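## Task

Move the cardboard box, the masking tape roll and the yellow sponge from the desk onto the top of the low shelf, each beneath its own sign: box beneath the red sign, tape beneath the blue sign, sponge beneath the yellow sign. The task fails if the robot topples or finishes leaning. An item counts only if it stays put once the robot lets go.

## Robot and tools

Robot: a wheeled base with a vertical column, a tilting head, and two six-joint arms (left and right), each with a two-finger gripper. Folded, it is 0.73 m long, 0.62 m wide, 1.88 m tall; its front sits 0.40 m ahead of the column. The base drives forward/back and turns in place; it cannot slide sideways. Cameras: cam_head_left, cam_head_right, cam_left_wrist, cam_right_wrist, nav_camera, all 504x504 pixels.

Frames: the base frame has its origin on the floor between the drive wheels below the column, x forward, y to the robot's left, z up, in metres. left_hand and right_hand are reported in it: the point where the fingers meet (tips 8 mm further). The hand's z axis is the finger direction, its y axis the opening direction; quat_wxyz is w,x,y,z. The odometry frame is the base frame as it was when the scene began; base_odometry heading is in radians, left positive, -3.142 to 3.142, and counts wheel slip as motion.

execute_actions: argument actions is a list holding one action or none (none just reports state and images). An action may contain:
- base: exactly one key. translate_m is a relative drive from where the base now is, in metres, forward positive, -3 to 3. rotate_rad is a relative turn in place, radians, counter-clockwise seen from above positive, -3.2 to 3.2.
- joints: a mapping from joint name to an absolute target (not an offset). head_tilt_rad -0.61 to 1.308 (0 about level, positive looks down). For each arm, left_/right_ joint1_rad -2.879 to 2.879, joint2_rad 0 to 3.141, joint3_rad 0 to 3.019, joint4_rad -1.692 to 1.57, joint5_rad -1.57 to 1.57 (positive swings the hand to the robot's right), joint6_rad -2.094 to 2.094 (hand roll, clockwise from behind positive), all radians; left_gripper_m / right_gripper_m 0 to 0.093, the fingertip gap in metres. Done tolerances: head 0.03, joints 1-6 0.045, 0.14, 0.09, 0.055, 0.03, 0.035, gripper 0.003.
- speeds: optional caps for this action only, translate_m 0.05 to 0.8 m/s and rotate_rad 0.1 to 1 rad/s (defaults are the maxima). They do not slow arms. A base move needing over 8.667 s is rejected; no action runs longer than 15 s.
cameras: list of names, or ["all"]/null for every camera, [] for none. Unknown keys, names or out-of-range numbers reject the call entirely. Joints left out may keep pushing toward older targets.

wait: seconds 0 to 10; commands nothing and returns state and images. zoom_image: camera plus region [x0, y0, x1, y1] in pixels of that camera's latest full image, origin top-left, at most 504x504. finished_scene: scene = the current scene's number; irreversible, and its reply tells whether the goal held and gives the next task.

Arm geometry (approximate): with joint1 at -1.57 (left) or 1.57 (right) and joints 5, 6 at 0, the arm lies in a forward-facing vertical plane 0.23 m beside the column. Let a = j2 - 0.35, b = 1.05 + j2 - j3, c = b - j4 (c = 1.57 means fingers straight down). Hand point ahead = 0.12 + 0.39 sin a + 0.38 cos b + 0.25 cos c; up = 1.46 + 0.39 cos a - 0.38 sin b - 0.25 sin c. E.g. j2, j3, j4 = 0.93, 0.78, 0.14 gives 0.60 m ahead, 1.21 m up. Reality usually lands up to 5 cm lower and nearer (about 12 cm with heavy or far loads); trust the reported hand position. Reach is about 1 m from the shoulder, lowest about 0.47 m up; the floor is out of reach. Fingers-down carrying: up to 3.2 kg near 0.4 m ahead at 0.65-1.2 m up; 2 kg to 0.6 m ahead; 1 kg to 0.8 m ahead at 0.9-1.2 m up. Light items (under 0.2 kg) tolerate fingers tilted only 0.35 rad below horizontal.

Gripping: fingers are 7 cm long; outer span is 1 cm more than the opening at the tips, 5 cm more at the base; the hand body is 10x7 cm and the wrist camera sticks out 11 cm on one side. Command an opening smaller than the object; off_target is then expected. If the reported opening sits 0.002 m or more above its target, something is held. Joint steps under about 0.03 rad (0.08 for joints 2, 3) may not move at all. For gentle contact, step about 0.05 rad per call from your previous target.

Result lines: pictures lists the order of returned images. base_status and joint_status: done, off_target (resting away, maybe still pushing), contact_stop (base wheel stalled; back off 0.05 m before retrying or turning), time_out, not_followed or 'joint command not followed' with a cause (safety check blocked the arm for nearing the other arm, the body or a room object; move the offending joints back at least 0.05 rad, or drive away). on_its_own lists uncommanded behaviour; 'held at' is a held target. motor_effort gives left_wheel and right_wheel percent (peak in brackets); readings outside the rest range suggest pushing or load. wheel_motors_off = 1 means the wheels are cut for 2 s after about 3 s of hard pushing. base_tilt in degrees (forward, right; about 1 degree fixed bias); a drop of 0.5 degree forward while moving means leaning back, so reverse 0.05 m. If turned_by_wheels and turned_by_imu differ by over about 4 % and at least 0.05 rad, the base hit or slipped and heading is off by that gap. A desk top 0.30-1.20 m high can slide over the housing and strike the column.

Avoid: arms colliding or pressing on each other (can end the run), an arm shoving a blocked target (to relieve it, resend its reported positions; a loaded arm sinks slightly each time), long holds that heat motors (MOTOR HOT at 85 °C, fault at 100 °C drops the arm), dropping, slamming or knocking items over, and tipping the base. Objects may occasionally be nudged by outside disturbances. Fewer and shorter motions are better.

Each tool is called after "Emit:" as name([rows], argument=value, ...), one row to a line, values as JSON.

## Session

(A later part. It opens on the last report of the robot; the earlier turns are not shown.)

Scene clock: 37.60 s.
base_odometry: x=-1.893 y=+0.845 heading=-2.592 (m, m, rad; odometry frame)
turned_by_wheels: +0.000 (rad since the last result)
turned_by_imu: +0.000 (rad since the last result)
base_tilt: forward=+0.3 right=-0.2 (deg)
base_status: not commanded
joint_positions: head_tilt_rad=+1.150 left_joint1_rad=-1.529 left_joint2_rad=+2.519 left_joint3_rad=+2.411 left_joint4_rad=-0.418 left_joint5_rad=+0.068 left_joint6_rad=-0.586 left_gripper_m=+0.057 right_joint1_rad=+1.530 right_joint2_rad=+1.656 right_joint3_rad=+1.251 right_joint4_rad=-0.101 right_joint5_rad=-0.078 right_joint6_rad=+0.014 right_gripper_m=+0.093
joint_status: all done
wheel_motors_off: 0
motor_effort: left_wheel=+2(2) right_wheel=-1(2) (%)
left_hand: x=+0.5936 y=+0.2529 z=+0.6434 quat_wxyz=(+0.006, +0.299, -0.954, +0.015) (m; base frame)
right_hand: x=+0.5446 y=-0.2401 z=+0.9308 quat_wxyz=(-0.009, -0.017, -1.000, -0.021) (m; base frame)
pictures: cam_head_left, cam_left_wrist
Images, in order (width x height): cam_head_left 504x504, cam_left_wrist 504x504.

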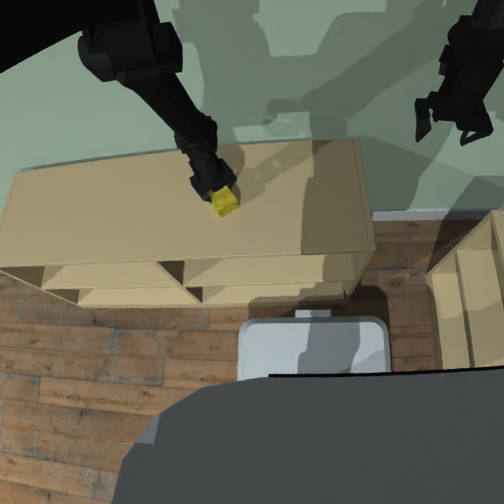

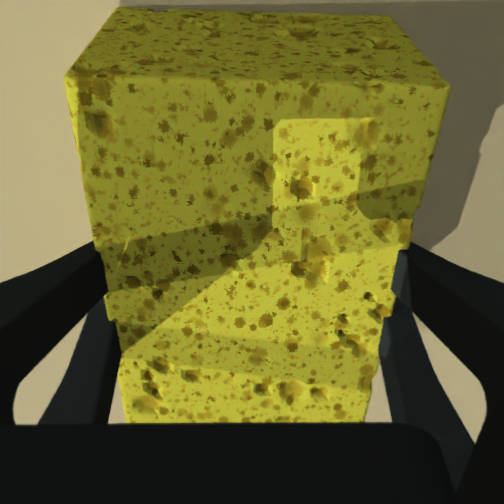

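Emit:
execute_actions([
  {"joints":{"left_gripper_m":0.093}},
], cameras=[])

Emit:
execute_actions([
  {"joints":{"left_joint2_rad":2.25,"left_joint3_rad":2.1}},
], cameras=[])

Emit:
execute_actions([
  {"base":{"translate_m":-0.6},"joints":{"head_tilt_rad":0.7,"left_joint2_rad":1.65,"left_joint3_rad":1.25,"left_joint4_rad":-0.1}},
], cameras=["cam_head_right"])

Emit:
execute_actions([
  {"base":{"rotate_rad":1.77}},
], cameras=[])

Emit:
execute_actions([
  {"base":{"translate_m":2.4},"joints":{"head_tilt_rad":1.0,"right_joint1_rad":1.57,"right_joint5_rad":0,"right_joint2_rad":1.9,"right_joint3_rad":1.8,"right_joint4_rad":-0.41}},
], cameras=["cam_head_right","cam_head_left","cam_right_wrist"])

Scene clock: 38.73 s.
base_odometry: x=-1.893 y=+0.845 heading=-2.592 (m, m, rad; odometry frame)
turned_by_wheels: +0.000 (rad since the last result)
turned_by_imu: +0.000 (rad since the last result)
base_tilt: forward=+0.3 right=-0.2 (deg)
base_status: not commanded
joint_positions: head_tilt_rad=+1.150 left_joint1_rad=-1.529 left_joint2_rad=+2.519 left_joint3_rad=+2.411 left_joint4_rad=-0.418 left_joint5_rad=+0.068 left_joint6_rad=-0.586 left_gripper_m=+0.093 right_joint1_rad=+1.530 right_joint2_rad=+1.656 right_joint3_rad=+1.251 right_joint4_rad=-0.101 right_joint5_rad=-0.078 right_joint6_rad=+0.014 right_gripper_m=+0.093
joint_status: all done
wheel_motors_off: 0
motor_effort: left_wheel=+2(1) right_wheel=-1(1) (%)
left_hand: x=+0.5936 y=+0.2529 z=+0.6434 quat_wxyz=(+0.006, +0.299, -0.954, +0.015) (m; base frame)
right_hand: x=+0.5446 y=-0.2401 z=+0.9308 quat_wxyz=(-0.009, -0.017, -1.000, -0.021) (m; base frame)
pictures: none
No camera images: the call's "cameras" was empty. Leave "cameras" out to get every camera's image.

Scene clock: 40.13 s.
base_odometry: x=-1.893 y=+0.845 heading=-2.592 (m, m, rad; odometry frame)
turned_by_wheels: +0.000 (rad since the last result)
turned_by_imu: +0.000 (rad since the last result)
base_tilt: forward=+0.4 right=-0.2 (deg)
base_status: not commanded
joint_positions: head_tilt_rad=+1.150 left_joint1_rad=-1.529 left_joint2_rad=+2.239 left_joint3_rad=+2.108 left_joint4_rad=-0.418 left_joint5_rad=+0.068 left_joint6_rad=-0.586 left_gripper_m=+0.093 right_joint1_rad=+1.530 right_joint2_rad=+1.656 right_joint3_rad=+1.251 right_joint4_rad=-0.101 right_joint5_rad=-0.078 right_joint6_rad=+0.014 right_gripper_m=+0.093
joint_status: all done
wheel_motors_off: 0
motor_effort: left_wheel=+2(2) right_wheel=-1(1) (%)
left_hand: x=+0.6279 y=+0.2502 z=+0.7361 quat_wxyz=(+0.017, +0.299, -0.954, +0.012) (m; base frame)
right_hand: x=+0.5446 y=-0.2401 z=+0.9308 quat_wxyz=(-0.009, -0.017, -1.000, -0.021) (m; base frame)
pictures: none
No camera images: the call's "cameras" was empty. Leave "cameras" out to get every camera's image.

Scene clock: 42.70 s.
base_odometry: x=-1.382 y=+1.158 heading=-2.591 (m, m, rad; odometry frame)
turned_by_wheels: +0.001 (rad since the last result)
turned_by_imu: +0.002 (rad since the last result)
base_tilt: forward=+0.3 right=-0.3 (deg)
base_status: done
joint_positions: head_tilt_rad=+0.716 left_joint1_rad=-1.529 left_joint2_rad=+1.665 left_joint3_rad=+1.241 left_joint4_rad=-0.101 left_joint5_rad=+0.068 left_joint6_rad=-0.586 left_gripper_m=+0.093 right_joint1_rad=+1.530 right_joint2_rad=+1.656 right_joint3_rad=+1.249 right_joint4_rad=-0.101 right_joint5_rad=-0.078 right_joint6_rad=+0.014 right_gripper_m=+0.093
joint_status: all done
wheel_motors_off: 0
motor_effort: left_wheel=+1(67) right_wheel=-2(52) (%)
left_hand: x=+0.5338 y=+0.2414 z=+0.9265 quat_wxyz=(+0.005, +0.299, -0.954, +0.015) (m; base frame)
right_hand: x=+0.5437 y=-0.2401 z=+0.9309 quat_wxyz=(-0.008, -0.017, -1.000, -0.021) (m; base frame)
pictures: cam_head_right
Images, in order (width x height): cam_head_right 504x504.

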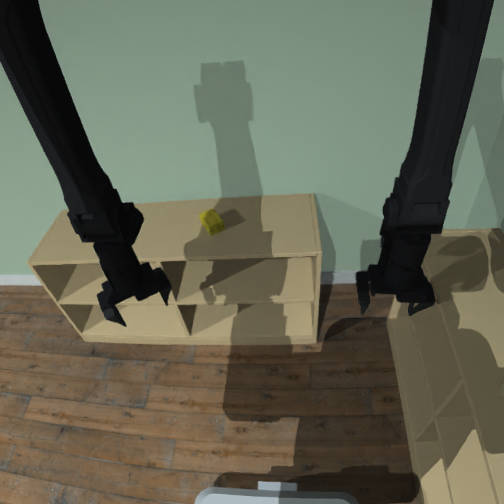

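Scene clock: 46.03 s.
base_odometry: x=-1.382 y=+1.158 heading=-0.822 (m, m, rad; odometry frame)
turned_by_wheels: +1.769 (rad since the last result)
turned_by_imu: +1.776 (rad since the last result)
base_tilt: forward=+0.2 right=-0.2 (deg)
base_status: done
joint_positions: head_tilt_rad=+0.716 left_joint1_rad=-1.532 left_joint2_rad=+1.660 left_joint3_rad=+1.247 left_joint4_rad=-0.101 left_joint5_rad=+0.068 left_joint6_rad=-0.586 left_gripper_m=+0.093 right_joint1_rad=+1.530 right_joint2_rad=+1.656 right_joint3_rad=+1.249 right_joint4_rad=-0.101 right_joint5_rad=-0.078 right_joint6_rad=+0.014 right_gripper_m=+0.093
joint_status: not commanded
wheel_motors_off: 0
motor_effort: left_wheel=-6(49) right_wheel=+6(56) (%)
left_hand: x=+0.5400 y=+0.2394 z=+0.9287 quat_wxyz=(+0.000, +0.298, -0.955, +0.018) (m; base frame)
right_hand: x=+0.5437 y=-0.2401 z=+0.9309 quat_wxyz=(-0.008, -0.017, -1.000, -0.021) (m; base frame)
pictures: none
No camera images: the call's "cameras" was empty. Leave "cameras" out to get every camera's image.

Scene clock: 51.10 s.
base_odometry: x=+0.252 y=-0.600 heading=-0.822 (m, m, rad; odometry frame)
turned_by_wheels: +0.000 (rad since the last result)
turned_by_imu: -0.004 (rad since the last result)
base_tilt: forward=+0.3 right=-0.3 (deg)
base_status: done
joint_positions: head_tilt_rad=+1.001 left_joint1_rad=-1.532 left_joint2_rad=+1.657 left_joint3_rad=+1.249 left_joint4_rad=-0.101 left_joint5_rad=+0.068 left_joint6_rad=-0.586 left_gripper_m=+0.093 right_joint1_rad=+1.562 right_joint2_rad=+1.906 right_joint3_rad=+1.786 right_joint4_rad=-0.413 right_joint5_rad=-0.003 right_joint6_rad=+0.014 right_gripper_m=+0.093
joint_status: all done
wheel_motors_off: 0
motor_effort: left_wheel=+0(49) right_wheel=+0(61) (%)
left_hand: x=+0.5435 y=+0.2394 z=+0.9303 quat_wxyz=(-0.002, +0.297, -0.955, +0.019) (m; base frame)
right_hand: x=+0.6567 y=-0.2319 z=+0.8635 quat_wxyz=(+0.004, -0.009, -1.000, +0.002) (m; base frame)
pictures: cam_head_left, cam_head_right, cam_right_wrist
Images, in order (width x height): cam_head_left 504x504, cam_head_right 504x504, cam_right_wrist 504x504.

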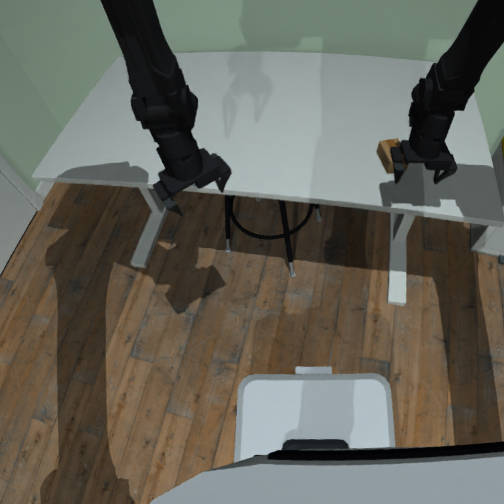

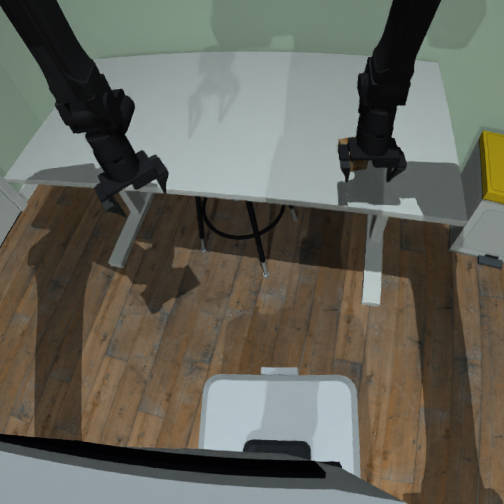

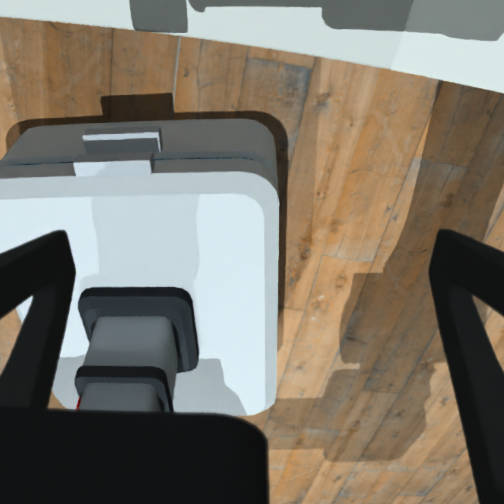

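Emit:
execute_actions([
  {"base":{"translate_m":0.19},"joints":{"right_joint6_rad":-0.25}},
], cameras=["cam_head_left","cam_right_wrist"])

Scene clock: 53.07 s.
base_odometry: x=+0.382 y=-0.739 heading=-0.822 (m, m, rad; odometry frame)
turned_by_wheels: +0.000 (rad since the last result)
turned_by_imu: +0.000 (rad since the last result)
base_tilt: forward=+0.3 right=-0.2 (deg)
base_status: done
joint_positions: head_tilt_rad=+1.001 left_joint1_rad=-1.532 left_joint2_rad=+1.654 left_joint3_rad=+1.253 left_joint4_rad=-0.101 left_joint5_rad=+0.068 left_joint6_rad=-0.586 left_gripper_m=+0.093 right_joint1_rad=+1.562 right_joint2_rad=+1.905 right_joint3_rad=+1.788 right_joint4_rad=-0.413 right_joint5_rad=-0.003 right_joint6_rad=-0.234 right_gripper_m=+0.093
joint_status: all done
wheel_motors_off: 0
motor_effort: left_wheel=+0(33) right_wheel=+0(34) (%)
left_hand: x=+0.5472 y=+0.2394 z=+0.9317 quat_wxyz=(-0.006, +0.297, -0.955, +0.019) (m; base frame)
right_hand: x=+0.6580 y=-0.2319 z=+0.8641 quat_wxyz=(+0.003, +0.115, -0.993, +0.002) (m; base frame)
pictures: cam_head_left, cam_right_wrist
Images, in order (width x height): cam_head_left 504x504, cam_right_wrist 504x504.

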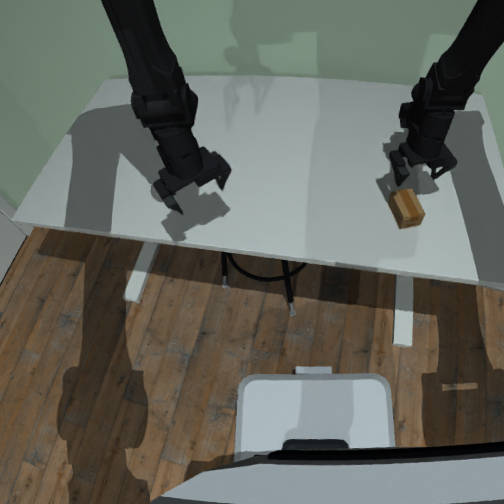

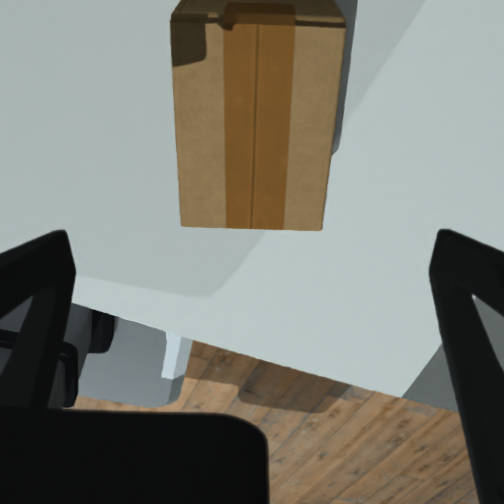

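Emit:
execute_actions([
  {"joints":{"right_joint2_rad":2.18,"right_joint3_rad":2.11,"right_joint4_rad":-0.42}},
], cameras=["cam_right_wrist"])

Emit:
execute_actions([
  {"joints":{"right_gripper_m":0.03}},
], cameras=["cam_right_wrist"])

Scene clock: 54.43 s.
base_odometry: x=+0.382 y=-0.739 heading=-0.822 (m, m, rad; odometry frame)
turned_by_wheels: +0.000 (rad since the last result)
turned_by_imu: +0.000 (rad since the last result)
base_tilt: forward=+0.3 right=-0.3 (deg)
base_status: not commanded
joint_positions: head_tilt_rad=+1.001 left_joint1_rad=-1.532 left_joint2_rad=+1.654 left_joint3_rad=+1.253 left_joint4_rad=-0.101 left_joint5_rad=+0.068 left_joint6_rad=-0.586 left_gripper_m=+0.093 right_joint1_rad=+1.562 right_joint2_rad=+2.191 right_joint3_rad=+2.082 right_joint4_rad=-0.417 right_joint5_rad=-0.003 right_joint6_rad=-0.234 right_gripper_m=+0.093
joint_status: all done
wheel_motors_off: 0
motor_effort: left_wheel=+0(0) right_wheel=+0(1) (%)
left_hand: x=+0.5472 y=+0.2394 z=+0.9317 quat_wxyz=(-0.006, +0.297, -0.955, +0.019) (m; base frame)
right_hand: x=+0.6471 y=-0.2327 z=+0.7564 quat_wxyz=(+0.002, +0.115, -0.993, +0.002) (m; base frame)
pictures: cam_right_wrist
Images, in order (width x height): cam_right_wrist 504x504.

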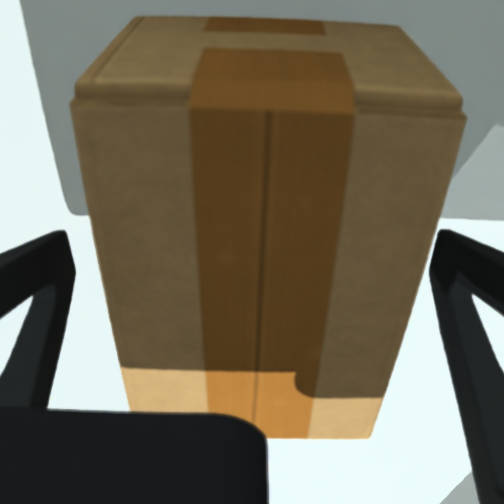

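Scene clock: 55.07 s.
base_odometry: x=+0.382 y=-0.739 heading=-0.822 (m, m, rad; odometry frame)
turned_by_wheels: +0.000 (rad since the last result)
turned_by_imu: +0.000 (rad since the last result)
base_tilt: forward=+0.3 right=-0.3 (deg)
base_status: not commanded
joint_positions: head_tilt_rad=+1.001 left_joint1_rad=-1.532 left_joint2_rad=+1.654 left_joint3_rad=+1.253 left_joint4_rad=-0.101 left_joint5_rad=+0.068 left_joint6_rad=-0.586 left_gripper_m=+0.093 right_joint1_rad=+1.562 right_joint2_rad=+2.191 right_joint3_rad=+2.082 right_joint4_rad=-0.417 right_joint5_rad=-0.002 right_joint6_rad=-0.235 right_gripper_m=+0.059
joint_status: right_gripper_m off_target (ended at +0.059, target +0.030)
wheel_motors_off: 0
motor_effort: left_wheel=+0(1) right_wheel=+0(0) (%)
left_hand: x=+0.5472 y=+0.2394 z=+0.9317 quat_wxyz=(-0.006, +0.297, -0.955, +0.019) (m; base frame)
right_hand: x=+0.6471 y=-0.2329 z=+0.7564 quat_wxyz=(+0.002, +0.115, -0.993, +0.003) (m; base frame)
pictures: cam_right_wrist
Images, in order (width x height): cam_right_wrist 504x504.

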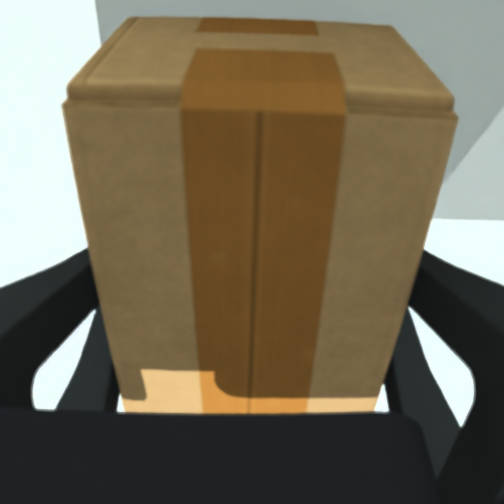

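Emit:
execute_actions([
  {"base":{"translate_m":-1.0},"joints":{"right_joint2_rad":1.95,"right_joint3_rad":1.9}},
], cameras=[])

Emit:
execute_actions([
  {"base":{"rotate_rad":1.95},"joints":{"head_tilt_rad":0.4,"right_joint2_rad":2.3,"right_joint3_rad":2.24}},
], cameras=["cam_head_left"])

Emit:
execute_actions([
  {"base":{"translate_m":1.2},"joints":{"head_tilt_rad":1.15}},
], cameras=["cam_head_left","cam_head_right"])

Scene clock: 58.50 s.
base_odometry: x=-0.299 y=-0.006 heading=-0.822 (m, m, rad; odometry frame)
turned_by_wheels: +0.000 (rad since the last result)
turned_by_imu: +0.002 (rad since the last result)
base_tilt: forward=+0.3 right=-0.2 (deg)
base_status: done
joint_positions: head_tilt_rad=+1.001 left_joint1_rad=-1.532 left_joint2_rad=+1.653 left_joint3_rad=+1.249 left_joint4_rad=-0.101 left_joint5_rad=+0.068 left_joint6_rad=-0.586 left_gripper_m=+0.093 right_joint1_rad=+1.562 right_joint2_rad=+1.939 right_joint3_rad=+1.904 right_joint4_rad=-0.417 right_joint5_rad=-0.002 right_joint6_rad=-0.235 right_gripper_m=+0.059
joint_status: all done
wheel_motors_off: 0
motor_effort: left_wheel=+0(42) right_wheel=+0(34) (%)
left_hand: x=+0.5452 y=+0.2394 z=+0.9319 quat_wxyz=(-0.004, +0.297, -0.955, +0.019) (m; base frame)
right_hand: x=+0.7054 y=-0.2320 z=+0.8652 quat_wxyz=(-0.035, +0.115, -0.993, +0.007) (m; base frame)
pictures: none
No camera images: the call's "cameras" was empty. Leave "cameras" out to get every camera's image.

Scene clock: 62.03 s.
base_odometry: x=-0.299 y=-0.006 heading=+1.127 (m, m, rad; odometry frame)
turned_by_wheels: +1.949 (rad since the last result)
turned_by_imu: +1.957 (rad since the last result)
base_tilt: forward=+0.3 right=-0.2 (deg)
base_status: done
joint_positions: head_tilt_rad=+0.419 left_joint1_rad=-1.532 left_joint2_rad=+1.653 left_joint3_rad=+1.249 left_joint4_rad=-0.101 left_joint5_rad=+0.068 left_joint6_rad=-0.586 left_gripper_m=+0.093 right_joint1_rad=+1.571 right_joint2_rad=+2.312 right_joint3_rad=+2.220 right_joint4_rad=-0.421 right_joint5_rad=-0.002 right_joint6_rad=-0.235 right_gripper_m=+0.059
joint_status: all done
wheel_motors_off: 0
motor_effort: left_wheel=-7(50) right_wheel=+7(52) (%)
left_hand: x=+0.5452 y=+0.2394 z=+0.9319 quat_wxyz=(-0.004, +0.297, -0.955, +0.019) (m; base frame)
right_hand: x=+0.6411 y=-0.2248 z=+0.7152 quat_wxyz=(-0.005, +0.117, -0.993, +0.000) (m; base frame)
pictures: cam_head_left
Images, in order (width x height): cam_head_left 504x504.

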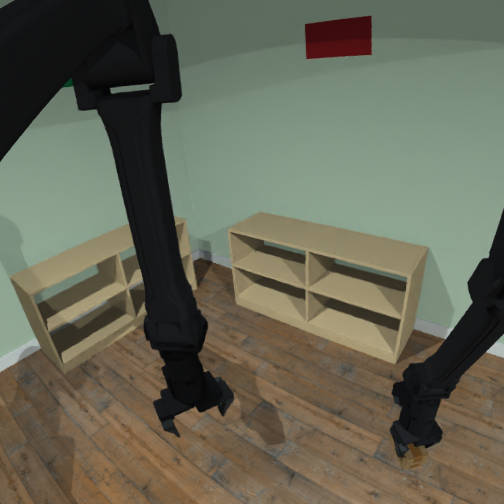

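Scene clock: 65.60 s.
base_odometry: x=+0.215 y=+1.078 heading=+1.128 (m, m, rad; odometry frame)
turned_by_wheels: +0.000 (rad since the last result)
turned_by_imu: -0.002 (rad since the last result)
base_tilt: forward=+0.3 right=-0.3 (deg)
base_status: done
joint_positions: head_tilt_rad=+1.149 left_joint1_rad=-1.532 left_joint2_rad=+1.652 left_joint3_rad=+1.252 left_joint4_rad=-0.101 left_joint5_rad=+0.068 left_joint6_rad=-0.586 left_gripper_m=+0.093 right_joint1_rad=+1.571 right_joint2_rad=+2.311 right_joint3_rad=+2.220 right_joint4_rad=-0.421 right_joint5_rad=-0.002 right_joint6_rad=-0.235 right_gripper_m=+0.059
joint_status: all done
wheel_motors_off: 0
motor_effort: left_wheel=+1(52) right_wheel=-1(59) (%)
left_hand: x=+0.5475 y=+0.2394 z=+0.9323 quat_wxyz=(-0.006, +0.297, -0.955, +0.020) (m; base frame)
right_hand: x=+0.6425 y=-0.2248 z=+0.7160 quat_wxyz=(-0.006, +0.117, -0.993, +0.000) (m; base frame)
pictures: cam_head_left, cam_head_right
Images, in order (width x height): cam_head_left 504x504, cam_head_right 504x504.

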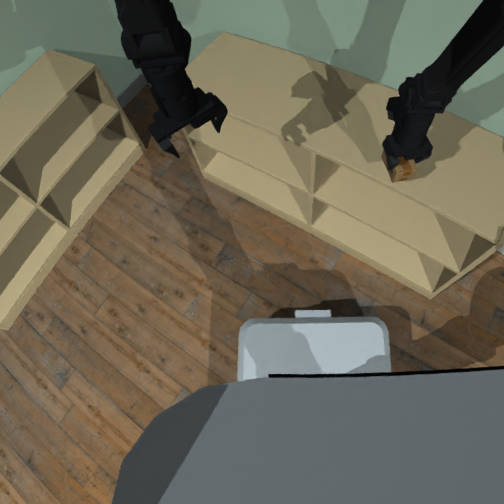

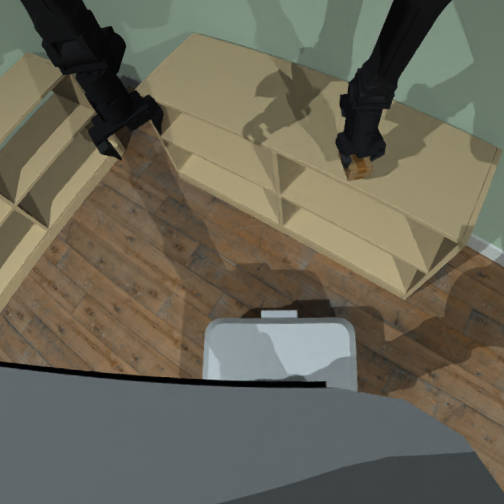

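Emit:
execute_actions([
  {"base":{"translate_m":0.2},"joints":{"right_joint2_rad":2.42,"right_joint3_rad":2.34}},
], cameras=[])

Emit:
execute_actions([
  {"joints":{"right_joint2_rad":2.52,"right_joint3_rad":2.43}},
], cameras=[])

Emit:
execute_actions([
  {"joints":{"right_gripper_m":0.093}},
], cameras=[])

Emit:
execute_actions([
  {"joints":{"right_joint2_rad":2.2,"right_joint3_rad":2.03}},
], cameras=["cam_head_left"])

Scene clock: 67.63 s.
base_odometry: x=+0.301 y=+1.259 heading=+1.128 (m, m, rad; odometry frame)
turned_by_wheels: +0.000 (rad since the last result)
turned_by_imu: +0.000 (rad since the last result)
base_tilt: forward=+0.3 right=-0.2 (deg)
base_status: done
joint_positions: head_tilt_rad=+1.149 left_joint1_rad=-1.532 left_joint2_rad=+1.651 left_joint3_rad=+1.253 left_joint4_rad=-0.101 left_joint5_rad=+0.068 left_joint6_rad=-0.586 left_gripper_m=+0.093 right_joint1_rad=+1.571 right_joint2_rad=+2.430 right_joint3_rad=+2.321 right_joint4_rad=-0.421 right_joint5_rad=-0.002 right_joint6_rad=-0.235 right_gripper_m=+0.059
joint_status: all done
wheel_motors_off: 0
motor_effort: left_wheel=+1(36) right_wheel=+0(35) (%)
left_hand: x=+0.5491 y=+0.2394 z=+0.9329 quat_wxyz=(-0.007, +0.297, -0.955, +0.020) (m; base frame)
right_hand: x=+0.6116 y=-0.2248 z=+0.6720 quat_wxyz=(+0.003, +0.117, -0.993, -0.001) (m; base frame)
pictures: none
No camera images: the call's "cameras" was empty. Leave "cameras" out to get every camera's image.

Scene clock: 68.50 s.
base_odometry: x=+0.301 y=+1.259 heading=+1.128 (m, m, rad; odometry frame)
turned_by_wheels: +0.000 (rad since the last result)
turned_by_imu: +0.000 (rad since the last result)
base_tilt: forward=+0.3 right=-0.3 (deg)
base_status: not commanded
joint_positions: head_tilt_rad=+1.149 left_joint1_rad=-1.532 left_joint2_rad=+1.651 left_joint3_rad=+1.253 left_joint4_rad=-0.101 left_joint5_rad=+0.068 left_joint6_rad=-0.586 left_gripper_m=+0.093 right_joint1_rad=+1.571 right_joint2_rad=+2.513 right_joint3_rad=+2.410 right_joint4_rad=-0.421 right_joint5_rad=-0.001 right_joint6_rad=-0.236 right_gripper_m=+0.059
joint_status: all done
wheel_motors_off: 0
motor_effort: left_wheel=+1(1) right_wheel=-1(1) (%)
left_hand: x=+0.5491 y=+0.2394 z=+0.9329 quat_wxyz=(-0.007, +0.297, -0.955, +0.020) (m; base frame)
right_hand: x=+0.5976 y=-0.2248 z=+0.6454 quat_wxyz=(+0.000, +0.118, -0.993, -0.001) (m; base frame)
pictures: none
No camera images: the call's "cameras" was empty. Leave "cameras" out to get every camera's image.

Scene clock: 69.13 s.
base_odometry: x=+0.301 y=+1.259 heading=+1.128 (m, m, rad; odometry frame)
turned_by_wheels: +0.000 (rad since the last result)
turned_by_imu: +0.000 (rad since the last result)
base_tilt: forward=+0.3 right=-0.2 (deg)
base_status: not commanded
joint_positions: head_tilt_rad=+1.149 left_joint1_rad=-1.532 left_joint2_rad=+1.651 left_joint3_rad=+1.253 left_joint4_rad=-0.101 left_joint5_rad=+0.068 left_joint6_rad=-0.586 left_gripper_m=+0.093 right_joint1_rad=+1.571 right_joint2_rad=+2.513 right_joint3_rad=+2.410 right_joint4_rad=-0.421 right_joint5_rad=-0.001 right_joint6_rad=-0.236 right_gripper_m=+0.093
joint_status: all done
wheel_motors_off: 0
motor_effort: left_wheel=+1(0) right_wheel=-1(0) (%)
left_hand: x=+0.5491 y=+0.2394 z=+0.9329 quat_wxyz=(-0.007, +0.297, -0.955, +0.020) (m; base frame)
right_hand: x=+0.5976 y=-0.2248 z=+0.6454 quat_wxyz=(+0.000, +0.118, -0.993, -0.001) (m; base frame)
pictures: none
No camera images: the call's "cameras" was empty. Leave "cameras" out to get every camera's image.

Scene clock: 70.43 s.
base_odometry: x=+0.301 y=+1.259 heading=+1.128 (m, m, rad; odometry frame)
turned_by_wheels: +0.000 (rad since the last result)
turned_by_imu: +0.000 (rad since the last result)
base_tilt: forward=+0.4 right=-0.3 (deg)
base_status: not commanded
joint_positions: head_tilt_rad=+1.149 left_joint1_rad=-1.532 left_joint2_rad=+1.651 left_joint3_rad=+1.253 left_joint4_rad=-0.101 left_joint5_rad=+0.068 left_joint6_rad=-0.586 left_gripper_m=+0.093 right_joint1_rad=+1.571 right_joint2_rad=+2.179 right_joint3_rad=+2.040 right_joint4_rad=-0.421 right_joint5_rad=-0.001 right_joint6_rad=-0.236 right_gripper_m=+0.093
joint_status: all done
wheel_motors_off: 0
motor_effort: left_wheel=+0(1) right_wheel=+0(1) (%)
left_hand: x=+0.5491 y=+0.2394 z=+0.9329 quat_wxyz=(-0.007, +0.297, -0.955, +0.020) (m; base frame)
right_hand: x=+0.6297 y=-0.2249 z=+0.7566 quat_wxyz=(+0.018, +0.118, -0.993, -0.003) (m; base frame)
pictures: cam_head_left
Images, in order (width x height): cam_head_left 504x504.

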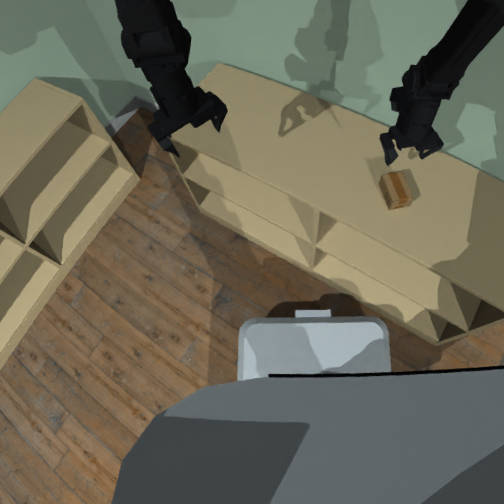

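Emit:
finished_scene(scene=2)

The scene is finished: the task was done.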